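# Clamp the red wire with the meter, then rehang it

## Task

Use the clamp meter's jaws to enclose the red wire completely and keep them shut around it, with no interruption, for several seconds. Then remove the meter from the wire. Closing the jaws on any other wire at any point is a failure. Next, return the meter to its original hook in its original position and orientation, with the jaws shut all the way around the hook. The meter must stay there without the robot supporting it. Finally release it and withdraw the hand.

## Robot and tools

Robot: the upper body of a humanoid on a stand beyond the table's near (-x) edge. Only the right arm and its five-finger hand move. Nothing may be pushed or knocked off the table.

Scene frame: the table top is z = 0 and +z is up. +x runs across the table away from the robot, so the robot's right is -y. The table's near edge is at x = 0.18 m. The pelvis sits 0.01 to 0.14 m above the table. The right shoulder is about 0.28 m above the pelvis, 0.14 m toward -y and 0.06 m toward +x. The hand point can be no more than 0.59 m from the shoulder. The body may be slightly turned or tilted.

Hand point: a spot fixed to the palm, 0.05 m in front of it, where index pad and thumb tip meet in a pinch. Its own axes: +z along the straightened fingers, +y out of the palm, +x across the palm toward the little finger. Straight fingers extend 0.06 to 0.07 m past it along +z. A wrist bracket on the little-finger side can collide: it sits 0.03 m beyond the point along +y and 0.11 m across the palm. With the thumb turned fully in front of the palm, a whole-hand wrap fits objects 0.035 to 0.08 m wide; turn the thumb before reaching the object.

Row format (used by execute_actions and move): 14 numbers, each in [-1, 1], for the single right arm: dx, dy, dz, rx, ry, rz, little, ring, middle, index, thumb_bend, thumb_turn, force_limit, speed.
- dx, dy, dz, rx, ry, rz are an offset, not a pose, expressed in the hand point's own axes. 1.0 equals 0.6 m or 180 degrees; rx, ry, rz form one rotation vector. The offset counts from the hand point pose in the latest result that reported it (or from the current pose for the first call in a scene and for later calls in the same reply). Every row in an action counts from that same reference, not from the row before. All-zero offsets pull the hand back to that reference; they are not a pause.
- Fingers (little, ring, middle, index): +1 straight, -1 fully curled. thumb_bend: +1 straight, -1 fully bent. thumb_turn: +1 beside the palm, -1 opposite the fingers. A pinch is roughly index -0.22, thumb_bend -0.75, thumb_turn -0.57.
- force_limit: closing stall force, -1 about 0 N to +1 about 10 N at the fingertip (15 N for both thumb motors); it does not limit opening. speed: -1 nearly still to +1 full, where full travel takes 0.6 s. Close at -0.9 or slower for a soft grip.

Tools:
- execute_actions: {"actions": [...], "pictures": bool}. An empty list returns the state (with pictures) and moves nothing. One action: {"rows": [[14 numbers], ...], "steps": n}, 1 to 15 rows, n from 7 to 15 control steps of 1/30 s (default 15); each row lasts one step and the final row repeats. One wait: {"steps": n} up to 300, counted from the previous result, thinking time included. Pictures come only with an empty list or pictures: true.
- move: {"target": row, "speed": m/s from 0.002 to 0.5, default 0.25; turning capped at twice that in rad/s}. A straight path toward the one offset pose, lasting 0.5 to 10 s (cut off at 10 s). Hand numbers are sent at the start. It does not avoid obstacles; the hand lags and may overshoot speed, mostly with the arm stretched. Faster contact and targets set deeper past contact press harder. The result adds a move: line (done, off_target, moving, held, fault), the remaining distance, and limits (paced: pose clipped; held: some steps blocked, after which the arm may jump quickly).
- wait: {"seconds": 0 to 10}; nothing new is sent.
- zoom_image: {"camera": one of cam_head, cam_high, cam_low, cam_wrist, "region": [x0, y0, x1, y1]} in pixels from the top-left, at most 504 by 504. Images: cam_head, cam_high, cam_low 504x504, cam_wrist 616x616 fisheye.
- show_instructions: shows the scene's reference pictures (the clamp meter pages).


Results: the state line gives end_effector_position (m) and end_effector_quat_wxyz in the scene frame; printed position can be off at long reach. hand_measured, hand_stopped_by (moving, target, force, stalled, fault), hand_load_n (positive = finger pushed open) each list six values in row order; hand_force_limit and hand_speed echo settings. A lost grip shows as loads dropping near 0. "Hand target" is the pose being driven to (only when nothing is kept back). "pose unreachable" and HELD mean the clearance check altered or withheld commands. Joint torque readings have offsets and noise.

Behaviour: each step the commanded pose is clipped to 70 mm and 16 degrees from the measured pose, so far targets need several calls; check the reported pose and send the rest. The last 7 steps of an action run after its result, while you compose the reply, and the sim keeps running meanwhile. Finger motors start only when their target changes by 0.01 or more, then lock on arrival or at force_limit; locks hold at least 15 N. To grip harder, raise force_limit and send a more-closed target; to loosen, send a target more open than hand_measured. Repeating numbers keeps the grip.

Avoid: joint load limits (23.5 N m for shoulder and elbow joints and wrist roll, only 4.7 N m for wrist pitch and yaw, held weight included) trigger a 10 s arm stop. Holding loads heats motors; MOTOR HOT appears at 90 °C and at 120 °C the arm drops (OVER-TEMPERATURE FAULT). Avoid drops, slips, slams, hard impacts and heavy pushing, and never clamp a non-red wire. Joint ranges (rad): shoulder pitch -1.6 to 0.5, roll -1.6 to 0, yaw ±1.3, elbow -1.047 to 2.094, wrist roll ±1.972, wrist pitch ±1.614, wrist yaw ±1.614.

Each tool is called after "Call:" as name([rows], argument=value, ...), one row to a line, values as JSON.

Reference images:

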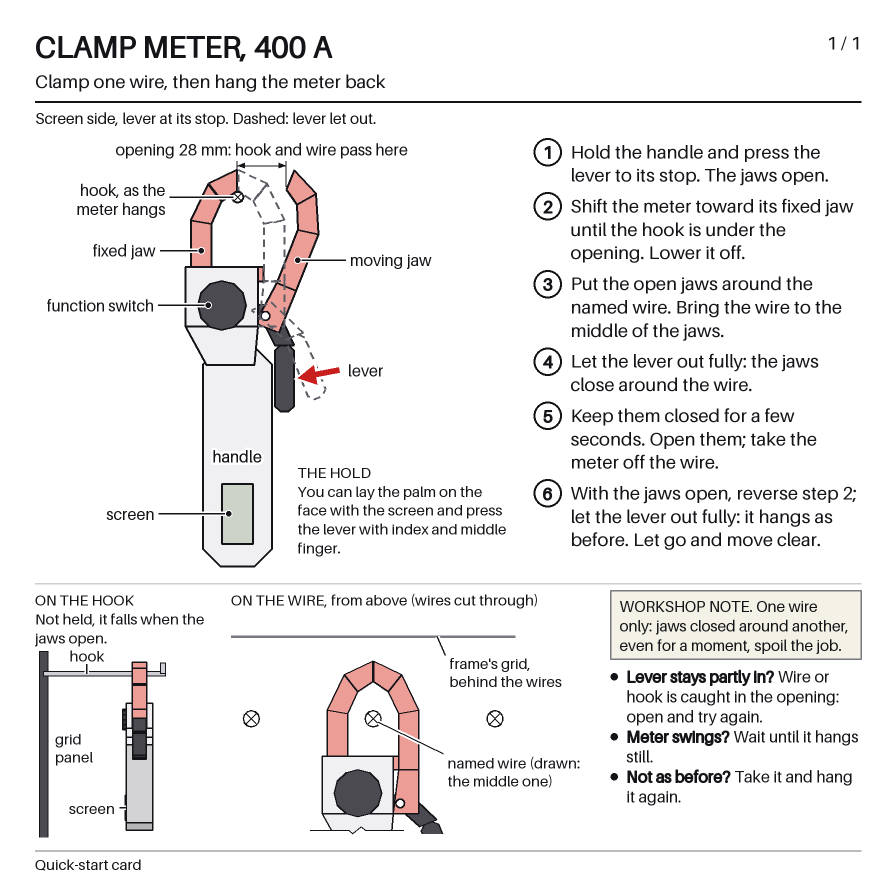

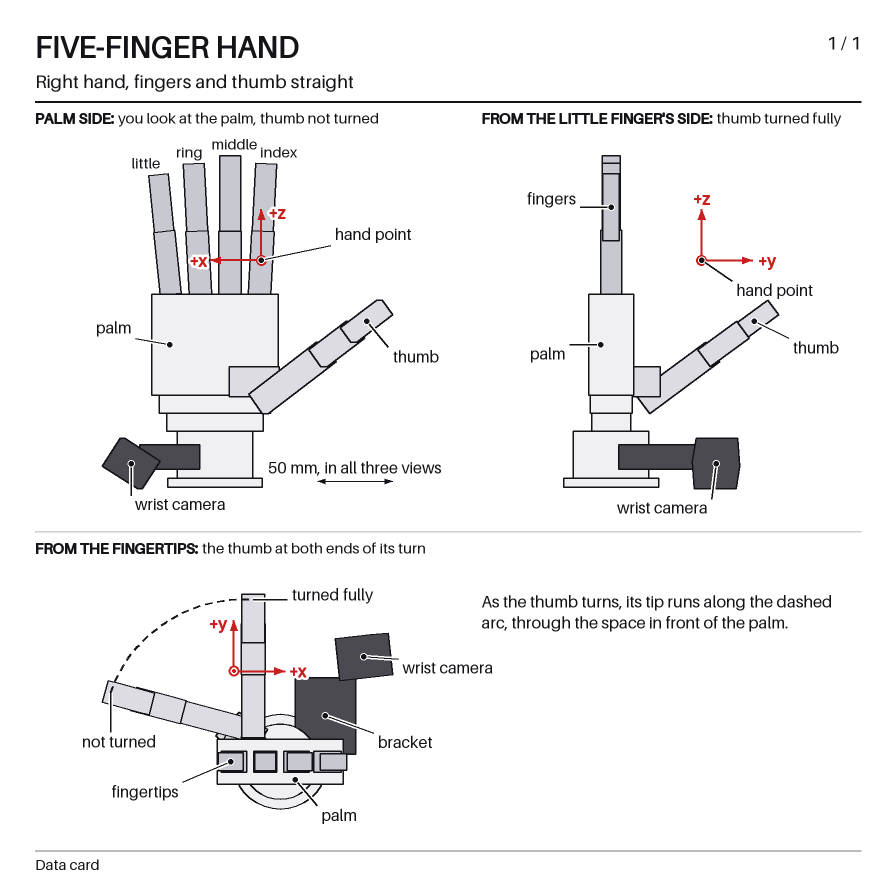

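## Session

I'll start by looking at the scene.

Call:
execute_actions(actions=[])

Scene clock: 0.00 s of 8700.00 s.
end_effector_position=(+0.2362, +0.0115, +0.1748) hand_measured=(+1.000, +1.000, +1.000, +1.000, +1.000, +1.000) hand_load_n=(+0.0, +0.0, +0.0, +0.0, +0.0, +0.0) hand_stopped_by=(target, target, target, target, target, target) hand_force_limit=0.00 hand_speed=-0.80 end_effector_quat_wxyz=(+0.689, -0.671, +0.079, -0.262)
Joint positions: [ 0.057 -0.545 -0.155 -0.805 -0.862 -0.767  0.292]
Joint velocities: [ 0.     0.003 -0.005  0.006 -0.005  0.     0.   ]
Joint torques (N m, as the arm reports them, + toward a larger angle): no reading
Motor temperatures (°C, as the motors report them): [45 43 41 42 54 31 33]
Hand target: +0.236, +0.012, +0.175; +0.689, -0.671, +0.079, -0.262

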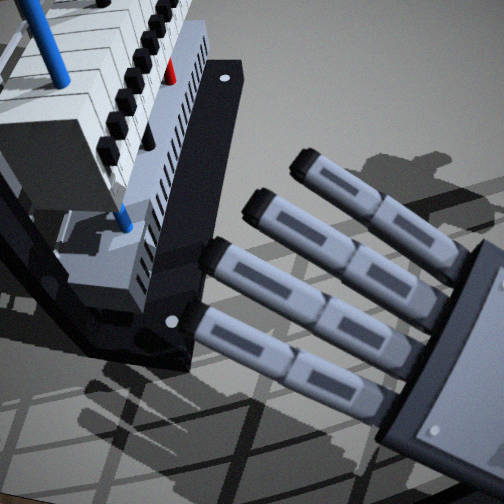

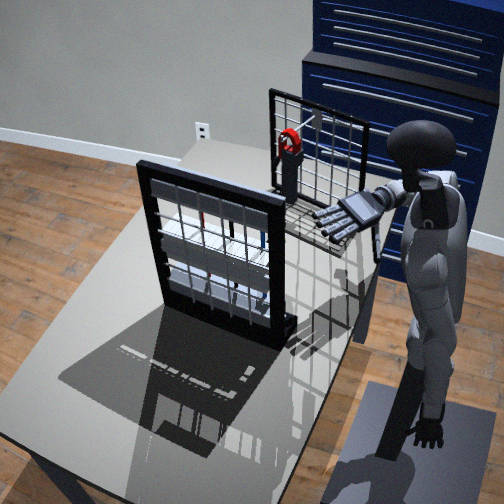

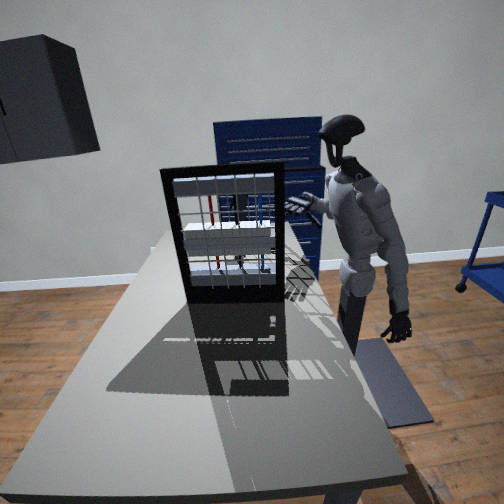

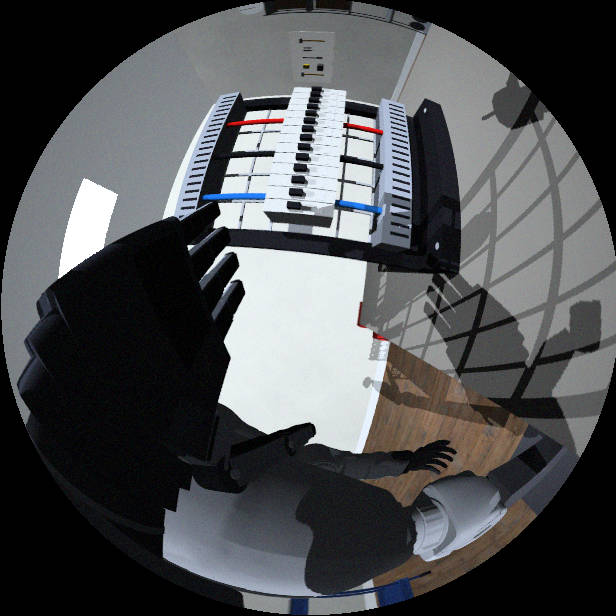

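Call:
zoom_image(camera="cam_high", region=[240, 70, 420, 270])

Call:
zoom_image(camera="cam_high", region=[120, 140, 320, 370])

Call:
zoom_image(camera="cam_low", region=[150, 150, 340, 320])

Region (240, 70, 420, 270) of cam_high's 504x504 image, scaled by 2.520, with more detail than that image has; it fills the left 454 columns of this view, and the rest is white.

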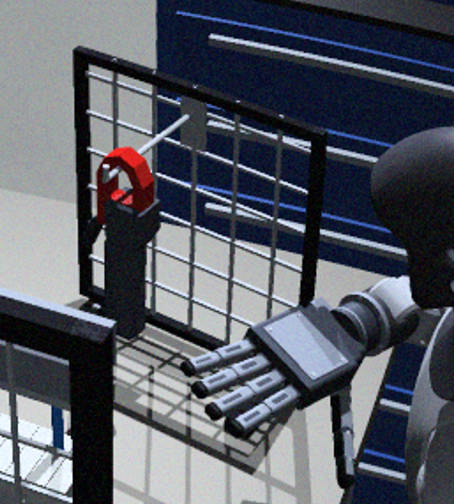

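Region (120, 140, 320, 370) of cam_high's 504x504 image, scaled by 2.191, with more detail than that image has; it fills the left 438 columns of this view, and the rest is white.

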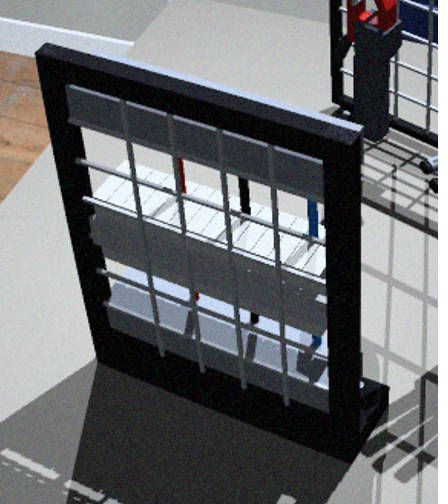

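Region (150, 150, 340, 320) of cam_low's 504x504 image, scaled by 2.653, with more detail than that image has; it fills the top 451 rows of this view, and the rest is white.

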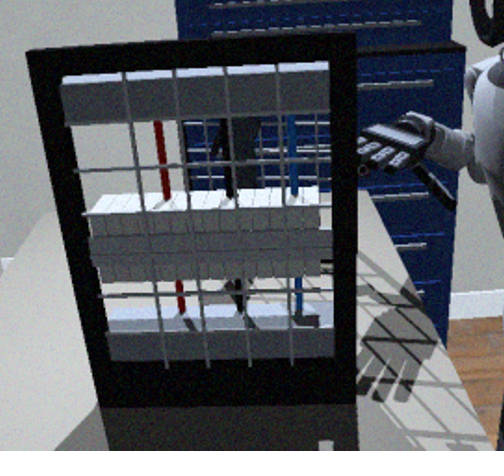

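Call:
zoom_image(camera="cam_wrist", region=[160, 70, 480, 320])

Call:
zoom_image(camera="cam_head", region=[0, 0, 280, 400])

Region (160, 70, 480, 320) of cam_wrist's 616x616 image, scaled by 1.575, with more detail than that image has; it fills the top 394 rows of this view, and the rest is white.

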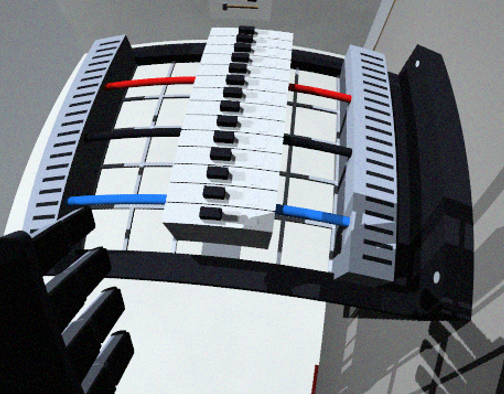

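Region (0, 0, 280, 400) of cam_head's 504x504 image, scaled by 1.260, with more detail than that image has; it fills the left 353 columns of this view, and the rest is white.

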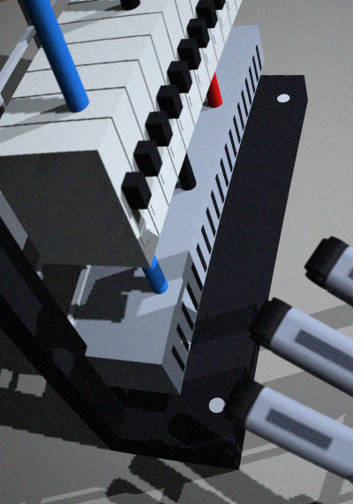

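Call:
zoom_image(camera="cam_high", region=[250, 80, 376, 206])

Call:
zoom_image(camera="cam_high", region=[260, 170, 400, 310])

Region (250, 80, 376, 206) of cam_high's 504x504 image, scaled by 4.000, with more detail than that image has.

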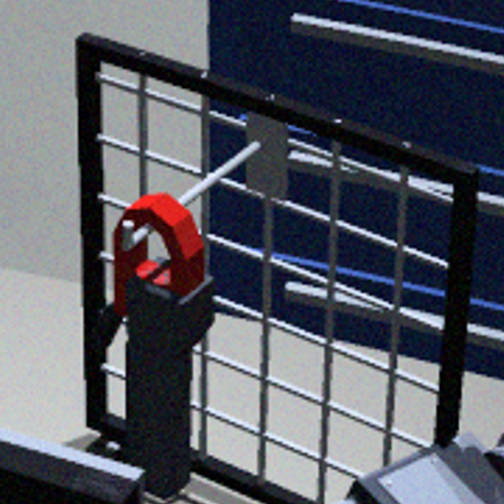

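Region (260, 170, 400, 310) of cam_high's 504x504 image, scaled by 3.600, with more detail than that image has.

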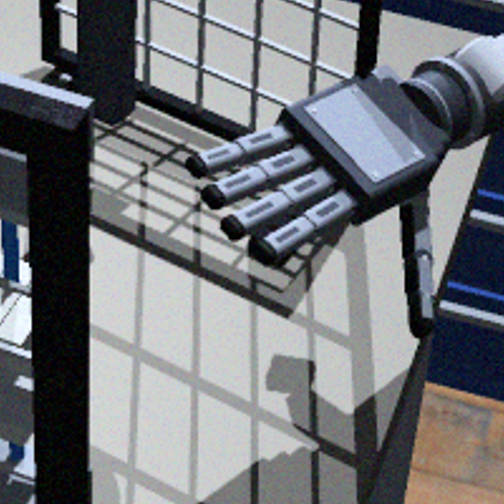

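Call:
zoom_image(camera="cam_high", region=[252, 252, 504, 504])

Call:
zoom_image(camera="cam_high", region=[0, 252, 252, 504])

Call:
zoom_image(camera="cam_high", region=[100, 100, 300, 300])

Region (252, 252, 504, 504) of cam_high's 504x504 image, scaled by 2.000, with more detail than that image has.

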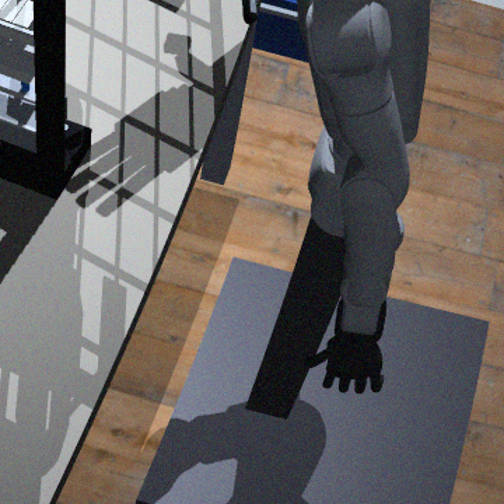

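Region (0, 252, 252, 504) of cam_high's 504x504 image, scaled by 2.000, with more detail than that image has.

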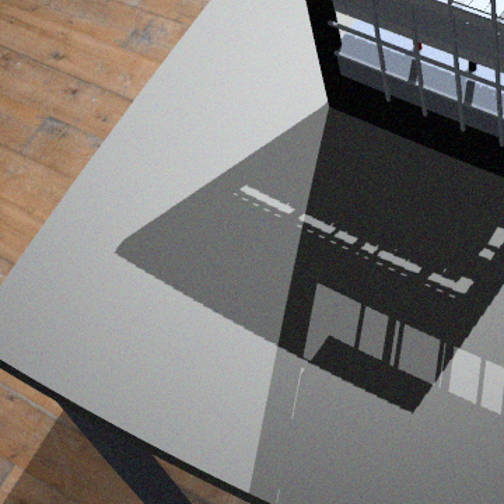

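Region (100, 100, 300, 300) of cam_high's 504x504 image, scaled by 2.520, with more detail than that image has.

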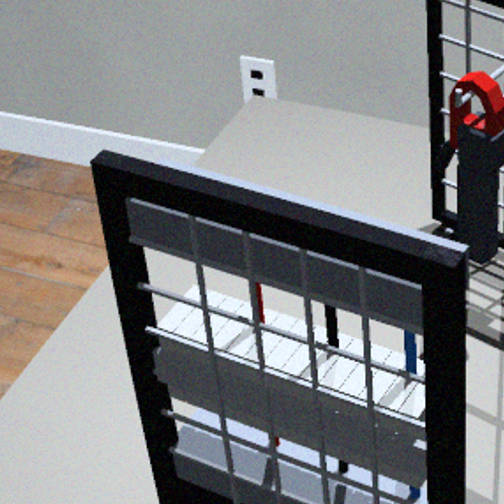

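Call:
move(target=[0.2395,-0.0062,-0.1575,0.2755,0.3959,0.460,1,1,1,1,1,-1,0,0.5], speed=0.3)

Scene clock: 21.33 s of 8700.00 s.
end_effector_position=(+0.3142, -0.1436, +0.2108) hand_measured=(+1.000, +1.000, +1.000, +1.000, +1.000, -1.000) hand_load_n=(+0.0, +0.0, +0.0, +0.0, +0.0, +0.0) hand_stopped_by=(target, target, target, target, target, target) hand_force_limit=0.00 hand_speed=0.50 end_effector_quat_wxyz=(+0.706, +0.104, +0.694, -0.099)
Joint positions: [ 0.507 -0.002  0.144 -0.931 -0.039  0.165 -0.297]
Joint velocities: [ 0.008  0.012 -0.006  0.002 -0.006  0.007 -0.001]
Joint torques (N m, as the arm reports them, + toward a larger angle): [-0.19 -0.36  0.29 -4.14 -0.93 -1.26 -0.05]
Motor temperatures (°C, as the motors report them): [45 43 41 43 54 32 34]
Hand target: +0.314, -0.143, +0.212; +0.706, +0.107, +0.693, -0.097
Off the commanded pose: 0.007 m, 2 deg.
joint sent to its limit — the command would take joint 2 (shoulder roll) past its upper limit, so that joint was sent only as far as its limit.
Kept back: nothing.
After step 90, 14.40 s passed at rest.
move: off_target

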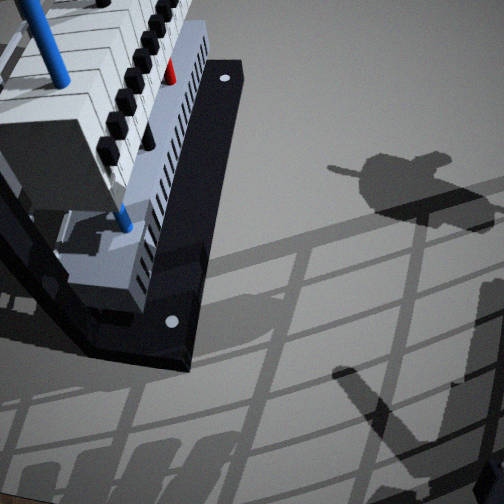

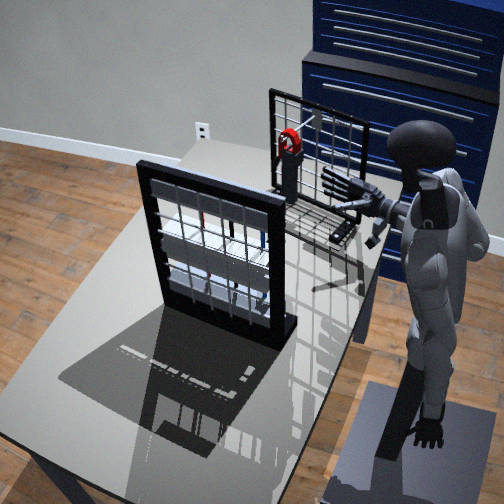

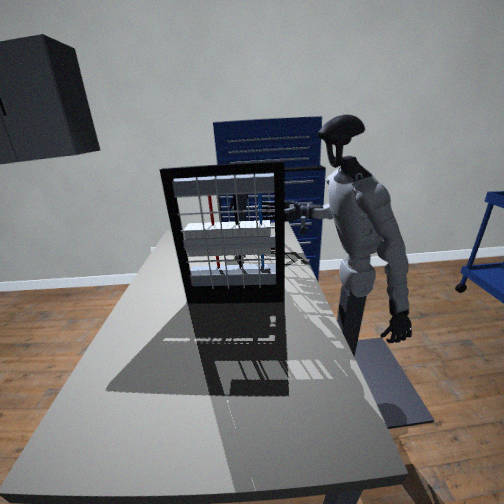

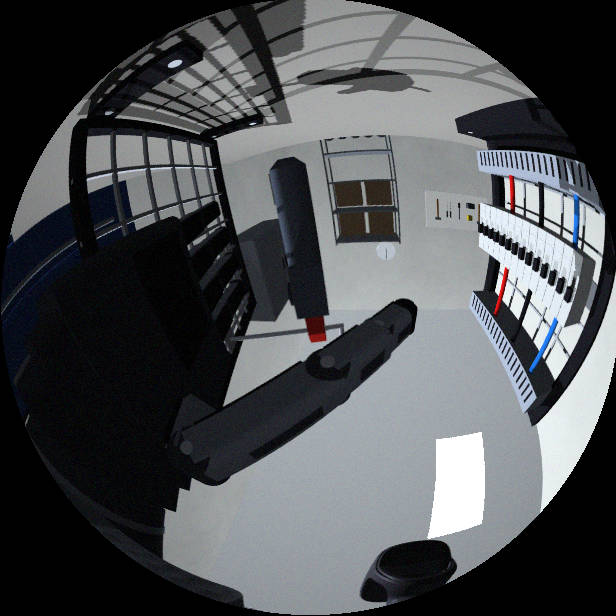

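Call:
zoom_image(camera="cam_wrist", region=[160, 130, 430, 400])

Call:
zoom_image(camera="cam_high", region=[260, 100, 410, 260])

Region (160, 130, 430, 400) of cam_wrist's 616x616 image, scaled by 1.867, with more detail than that image has.

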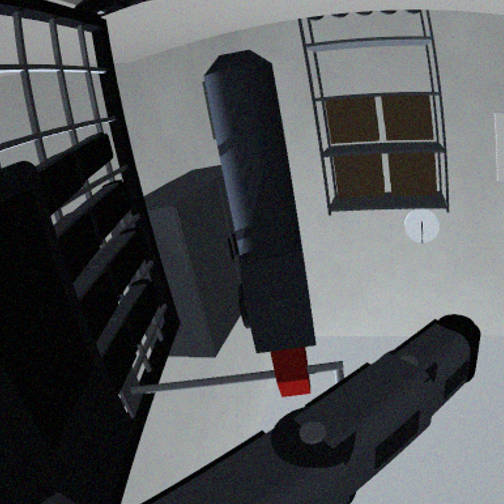

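Region (260, 100, 410, 260) of cam_high's 504x504 image, scaled by 3.150, with more detail than that image has; it fills the left 472 columns of this view, and the rest is white.

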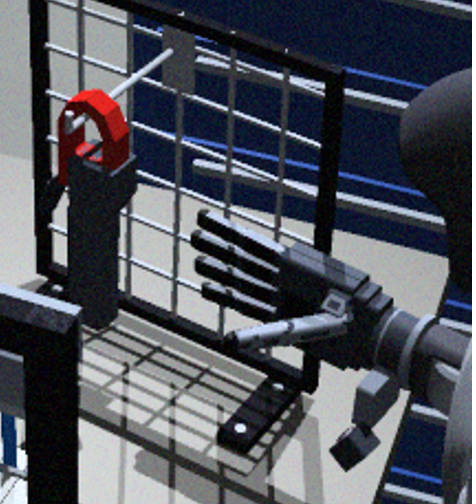

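Call:
zoom_image(camera="cam_wrist", region=[220, 150, 360, 350])

Region (220, 150, 360, 350) of cam_wrist's 616x616 image, scaled by 2.520, with more detail than that image has; it fills the left 353 columns of this view, and the rest is white.

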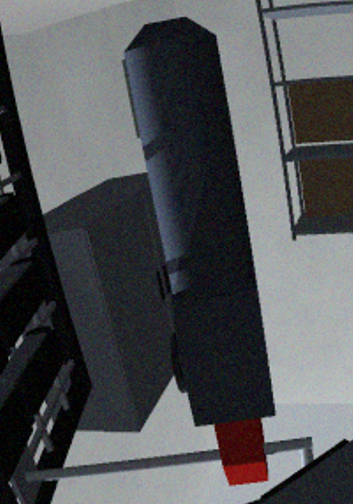

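Call:
zoom_image(camera="cam_wrist", region=[60, 100, 300, 360])

Region (60, 100, 300, 360) of cam_wrist's 616x616 image, scaled by 1.938, with more detail than that image has; it fills the left 465 columns of this view, and the rest is white.

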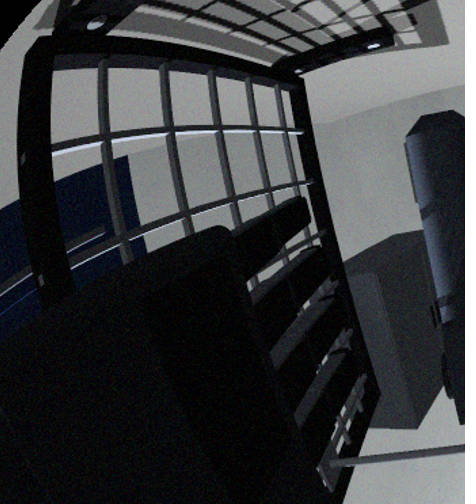

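Call:
move(target=[0,0.03,0.18,0,0,0,1,1,1,1,1,-1,0,0.5], speed=0.12)

Scene clock: 30.03 s of 8700.00 s.
end_effector_position=(+0.4226, -0.1572, +0.2099) hand_measured=(+1.000, +1.000, +1.000, +1.000, +1.000, -1.000) hand_load_n=(+0.0, +0.0, +0.0, +0.0, +0.0, +0.0) hand_stopped_by=(target, target, target, target, target, target) hand_force_limit=0.00 hand_speed=0.50 end_effector_quat_wxyz=(+0.706, +0.105, +0.693, -0.100)
Joint positions: [-0.162 -0.049 -0.096 -0.596  0.048  0.475 -0.299]
Joint velocities: [0.    0.006 0.002 0.005 0.002 0.    0.003]
Joint torques (N m, as the arm reports them, + toward a larger angle): [-2.1  -1.13 -0.66 -3.24 -0.7  -1.39  0.18]
Motor temperatures (°C, as the motors report them): [45 43 41 44 54 33 34]
Hand target: +0.423, -0.157, +0.209; +0.706, +0.105, +0.693, -0.099
Off the commanded pose: 0.003 m, 0 deg.
Kept back: nothing.
After step 90, 4.40 s passed at rest.
move: done

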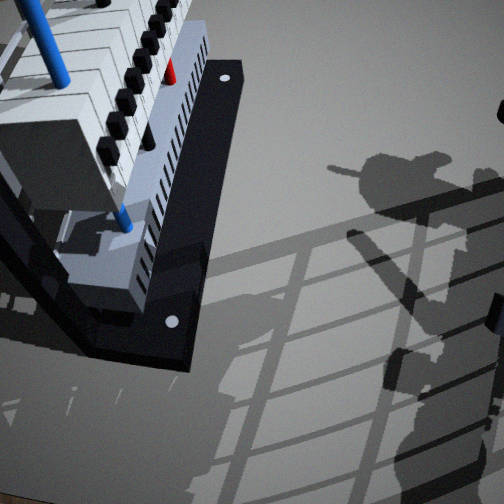

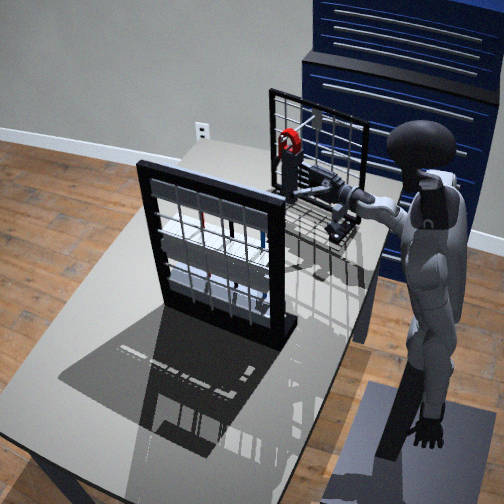

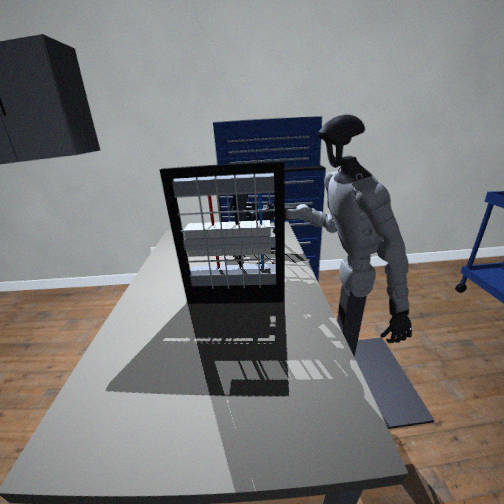

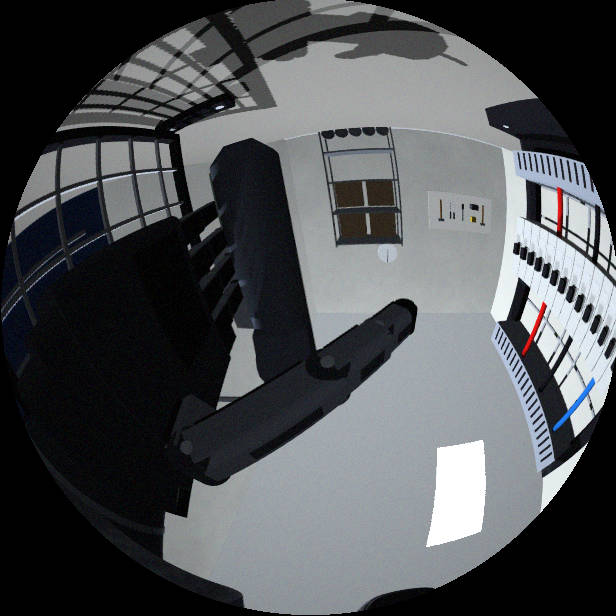

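Call:
zoom_image(camera="cam_wrist", region=[150, 120, 430, 420])

Call:
zoom_image(camera="cam_high", region=[260, 110, 380, 240])

Region (150, 120, 430, 420) of cam_wrist's 616x616 image, scaled by 1.680, with more detail than that image has; it fills the left 470 columns of this view, and the rest is white.

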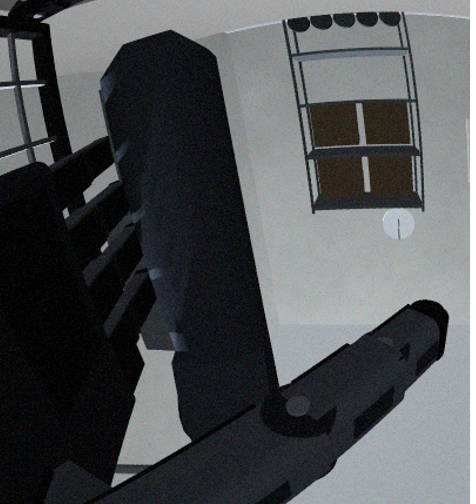

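Region (260, 110, 380, 240) of cam_high's 504x504 image, scaled by 3.877, with more detail than that image has; it fills the left 465 columns of this view, and the rest is white.

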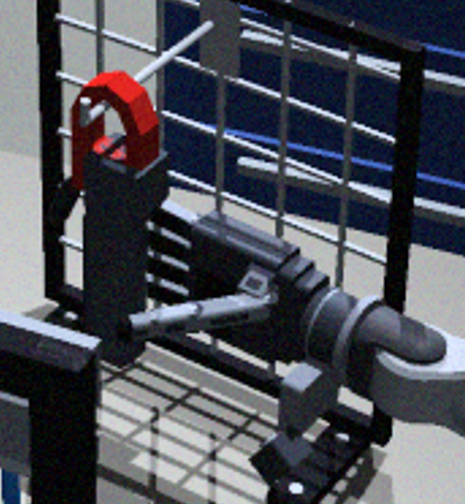

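Call:
move(target=[0.005,0.0167,0.0717,0,0,0,1,1,1,1,1,-1,0,0.5], speed=0.06)

Scene clock: 33.20 s of 8700.00 s.
end_effector_position=(+0.4663, -0.1600, +0.2062) hand_measured=(+1.000, +1.000, +1.000, +1.000, +1.000, -1.000) hand_load_n=(+0.0, +0.0, +0.0, +0.0, +0.0, +0.0) hand_stopped_by=(target, target, target, target, target, target) hand_force_limit=0.00 hand_speed=0.50 end_effector_quat_wxyz=(+0.706, +0.106, +0.693, -0.102)
Joint positions: [-0.371 -0.076 -0.147 -0.337  0.048  0.422 -0.292]
Joint velocities: [ 0.005  0.003 -0.005  0.002  0.003 -0.003  0.   ]
Joint torques (N m, as the arm reports them, + toward a larger angle): [-3.16 -1.44 -0.37 -3.56 -0.75 -1.43  0.2 ]
Motor temperatures (°C, as the motors report them): [46 43 41 44 54 34 34]
Hand target: +0.467, -0.160, +0.206; +0.706, +0.105, +0.693, -0.100
Off the commanded pose: 0.002 m, 0 deg.
Kept back: nothing.
move: done

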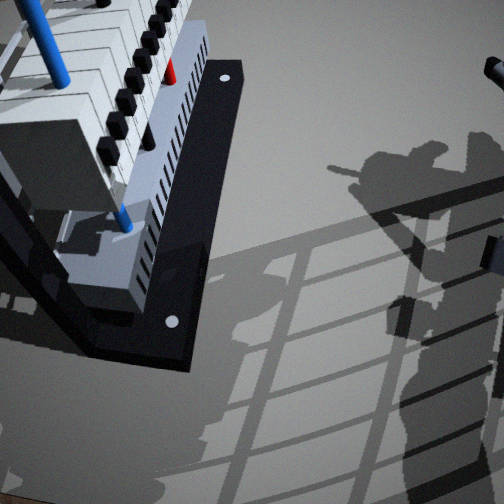

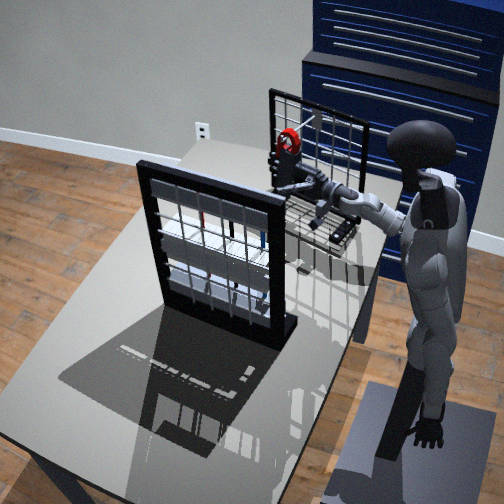

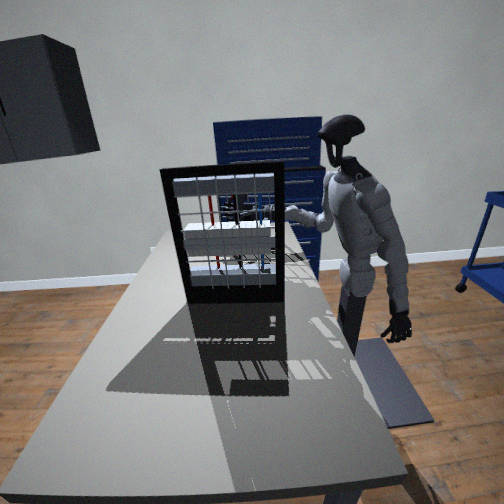

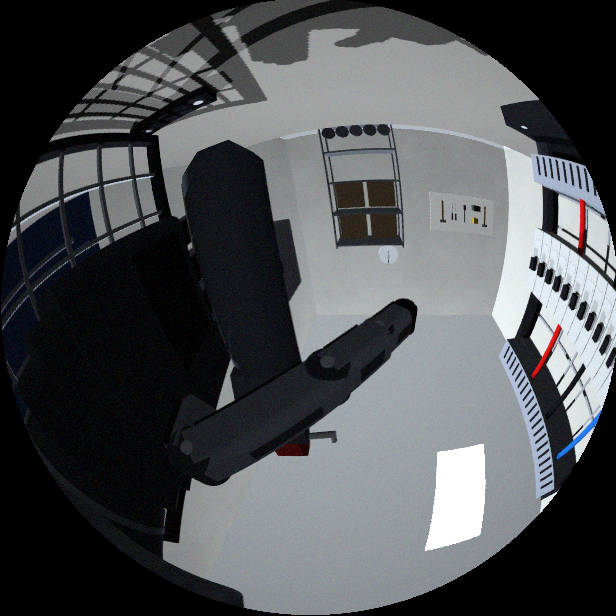

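Call:
zoom_image(camera="cam_high", region=[255, 110, 365, 230])

Call:
zoom_image(camera="cam_wrist", region=[130, 120, 430, 480])

Region (255, 110, 365, 230) of cam_high's 504x504 image, scaled by 4.200, with more detail than that image has; it fills the left 462 columns of this view, and the rest is white.

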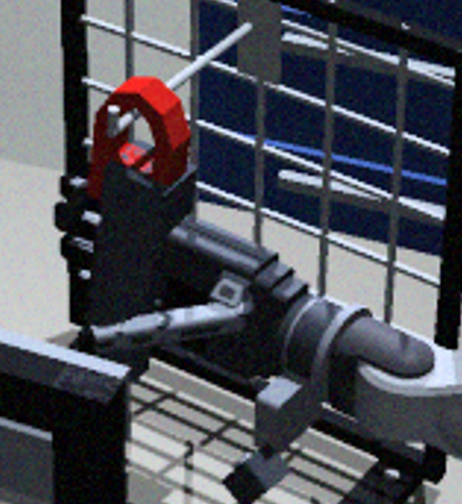

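Region (130, 120, 430, 480) of cam_wrist's 616x616 image, scaled by 1.400, with more detail than that image has.

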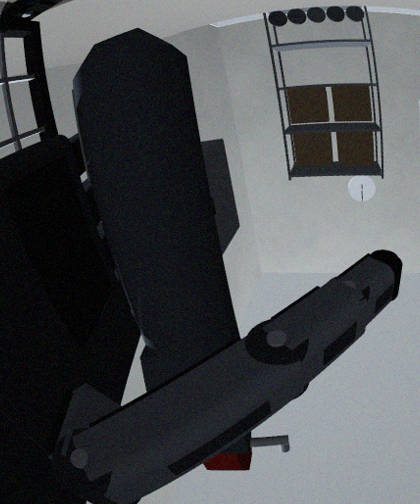

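Call:
move(target=[0,0,-0.022,0,0,0,1,1,1,1,1,-1,0,0.5], speed=0.03)

Call:
zoom_image(camera="cam_high", region=[255, 110, 365, 230])

Scene clock: 35.27 s of 8700.00 s.
end_effector_position=(+0.4540, -0.1563, +0.2069) hand_measured=(+1.000, +1.000, +1.000, +1.000, +1.000, -1.000) hand_load_n=(+0.0, +0.0, +0.0, +0.0, +0.0, +0.0) hand_stopped_by=(target, target, target, target, target, target) hand_force_limit=0.00 hand_speed=0.50 end_effector_quat_wxyz=(+0.706, +0.106, +0.693, -0.100)
Joint positions: [-0.312 -0.063 -0.122 -0.411  0.046  0.436 -0.304]
Joint velocities: [-0.002  0.003  0.     0.    -0.008  0.    -0.005]
Joint torques (N m, as the arm reports them, + toward a larger angle): [-2.6  -1.05 -0.37 -3.79 -0.92 -1.22 -0.07]
Motor temperatures (°C, as the motors report them): [46 43 41 44 54 34 34]
Hand target: +0.454, -0.156, +0.206; +0.706, +0.106, +0.693, -0.102
Off the commanded pose: 0.001 m, 0 deg.
Kept back: nothing.
move: done

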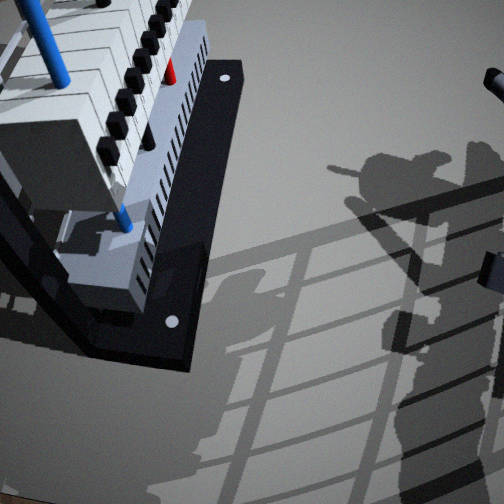

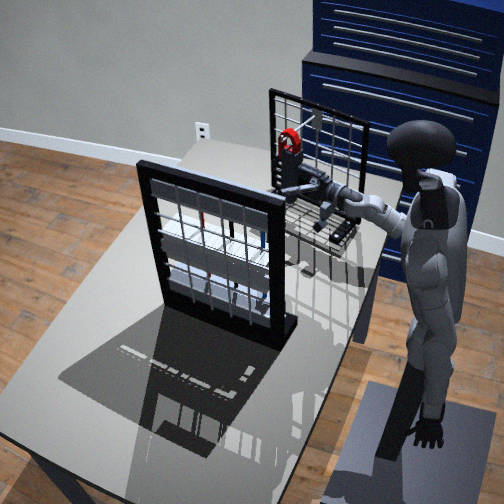

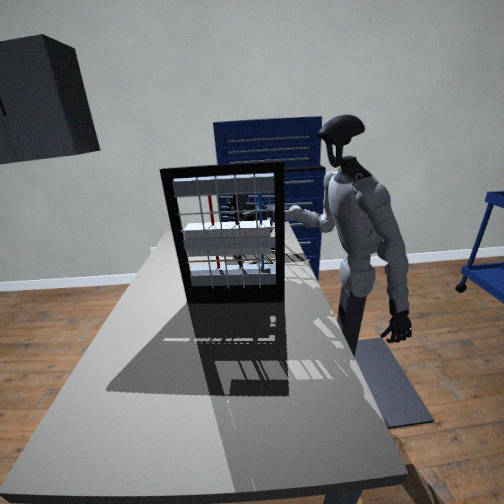

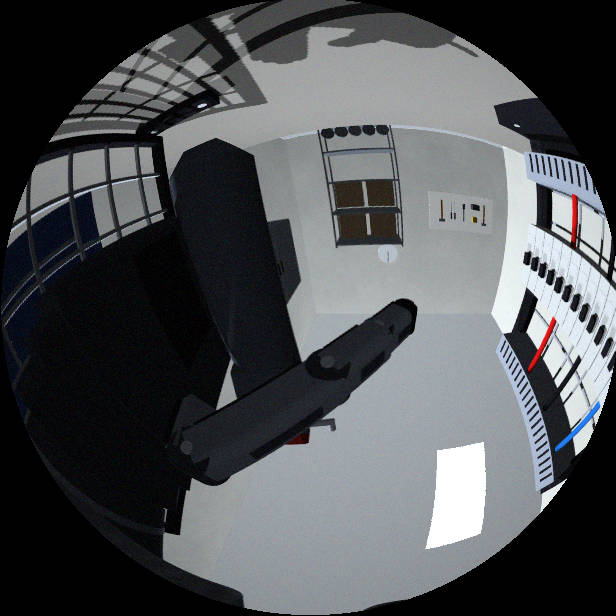

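Region (255, 110, 365, 230) of cam_high's 504x504 image, scaled by 4.200, with more detail than that image has; it fills the left 462 columns of this view, and the rest is white.

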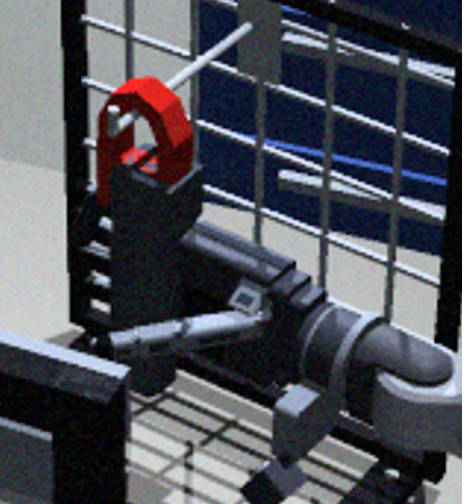

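Call:
move(target=[0,0.006,0,0,0,0,-1,-1,1,1,1,-1,0.0,-0.4], speed=0.02)

Call:
zoom_image(camera="cam_high", region=[255, 110, 365, 230])

Scene clock: 39.07 s of 8700.00 s.
end_effector_position=(+0.4546, -0.1543, +0.2064) hand_measured=(-0.822, -0.748, +1.000, +1.000, +1.000, -1.000) hand_load_n=(+12.0, +7.5, +0.0, +0.0, +0.0, +0.0) hand_stopped_by=(force, force, target, target, target, target) hand_force_limit=0.00 hand_speed=-0.40 end_effector_quat_wxyz=(+0.706, +0.108, +0.693, -0.101)
Joint positions: [-0.315 -0.061 -0.11  -0.408  0.046  0.436 -0.319]
Joint velocities: [ 0.     0.009  0.011 -0.011 -0.002  0.     0.   ]
Joint torques (N m, as the arm reports them, + toward a larger angle): [-2.98 -1.09  0.1  -3.62 -0.99 -1.41  0.01]
Motor temperatures (°C, as the motors report them): [47 43 41 44 54 35 33]
Hand target: +0.455, -0.153, +0.207; +0.706, +0.106, +0.693, -0.100
Off the commanded pose: 0.002 m, 0 deg.
Kept back: nothing.
move: done

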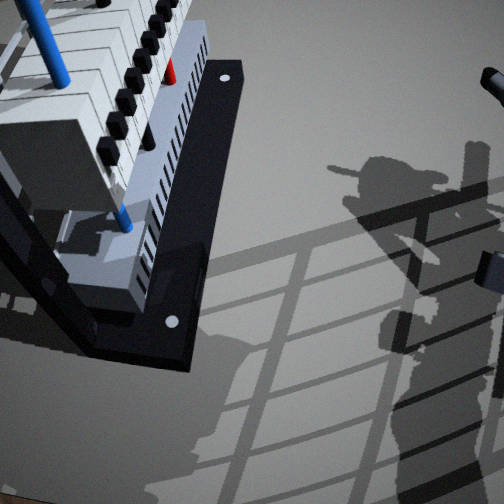

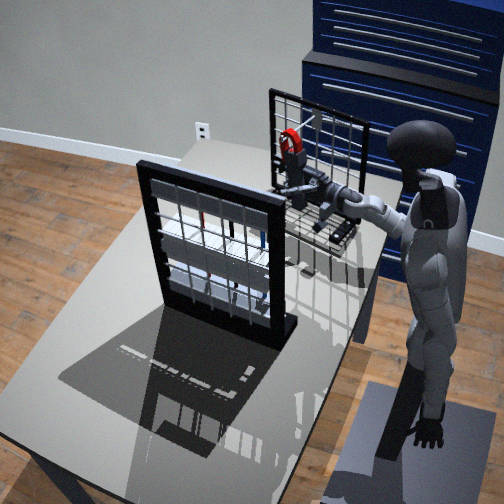

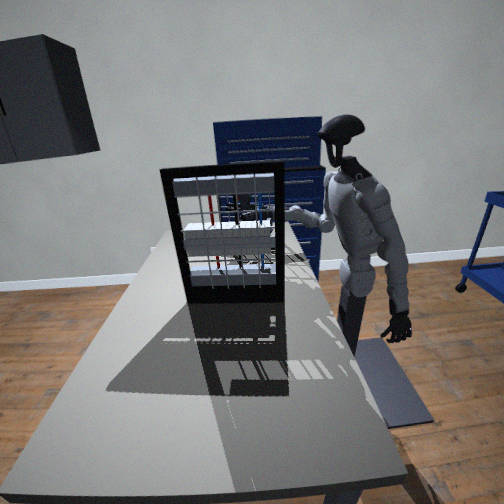

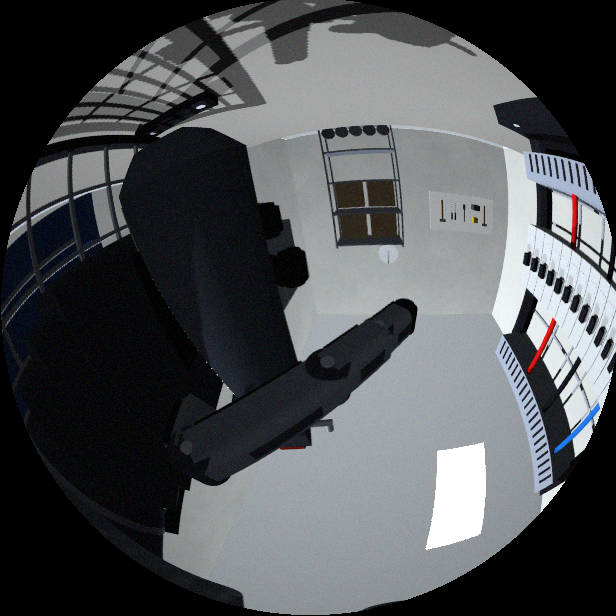

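Region (255, 110, 365, 230) of cam_high's 504x504 image, scaled by 4.200, with more detail than that image has; it fills the left 462 columns of this view, and the rest is white.

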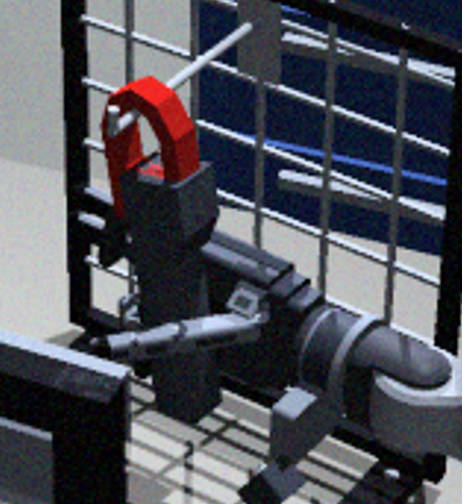

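Call:
move(target=[0,-0.008,0.033,0,0,0,-0.2,-0.2,1,1,1,-1,0.0,0.0], speed=0.025)

Call:
zoom_image(camera="cam_high", region=[255, 110, 365, 230])

Scene clock: 40.83 s of 8700.00 s.
end_effector_position=(+0.4718, -0.1648, +0.2052) hand_measured=(-0.200, -0.200, +1.000, +1.000, +1.000, -1.000) hand_load_n=(+0.0, +0.0, +0.0, +0.0, +0.0, +0.0) hand_stopped_by=(target, target, target, target, target, target) hand_force_limit=0.00 hand_speed=0.00 end_effector_quat_wxyz=(+0.705, +0.107, +0.694, -0.103)
Joint positions: [-0.394 -0.09  -0.164 -0.299  0.057  0.412 -0.286]
Joint velocities: [-0.012  0.003 -0.026  0.014  0.005  0.     0.005]
Joint torques (N m, as the arm reports them, + toward a larger angle): [-3.25 -1.2  -0.66 -3.56 -0.52 -1.51  0.2 ]
Motor temperatures (°C, as the motors report them): [47 43 41 44 54 35 33]
Hand target: +0.472, -0.165, +0.206; +0.706, +0.107, +0.693, -0.101
Off the commanded pose: 0.002 m, 0 deg.
Kept back: nothing.
move: done

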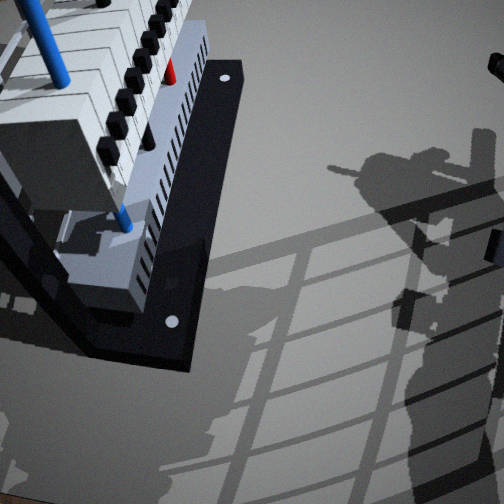

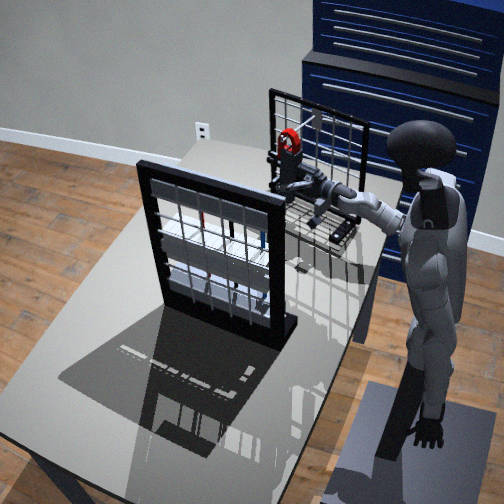

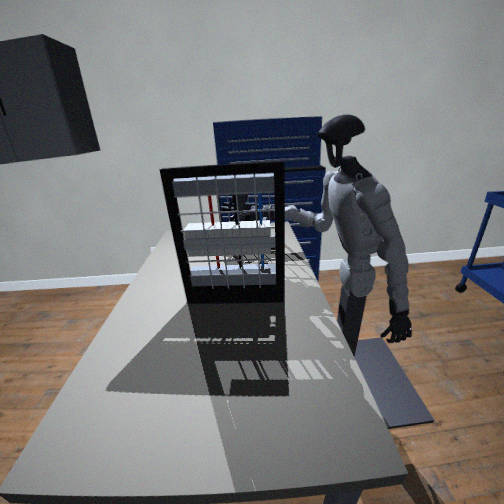

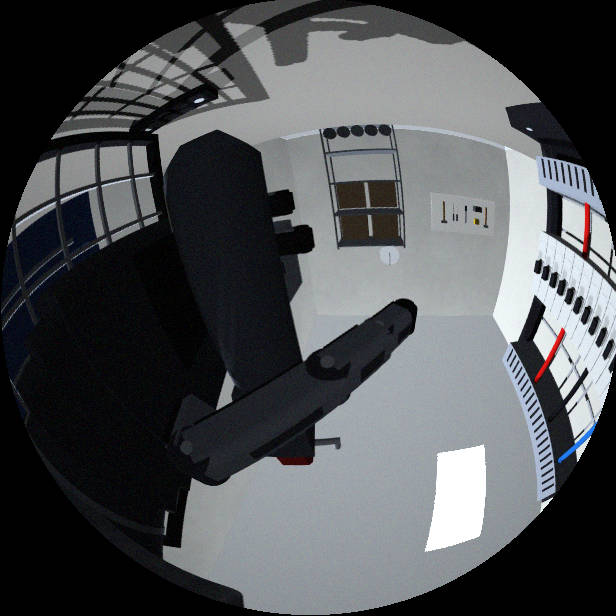

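Region (255, 110, 365, 230) of cam_high's 504x504 image, scaled by 4.200, with more detail than that image has; it fills the left 462 columns of this view, and the rest is white.

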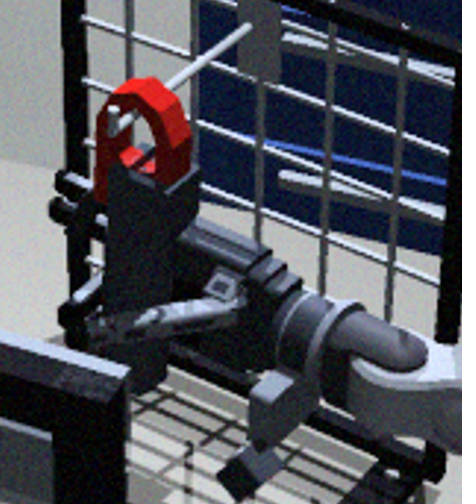

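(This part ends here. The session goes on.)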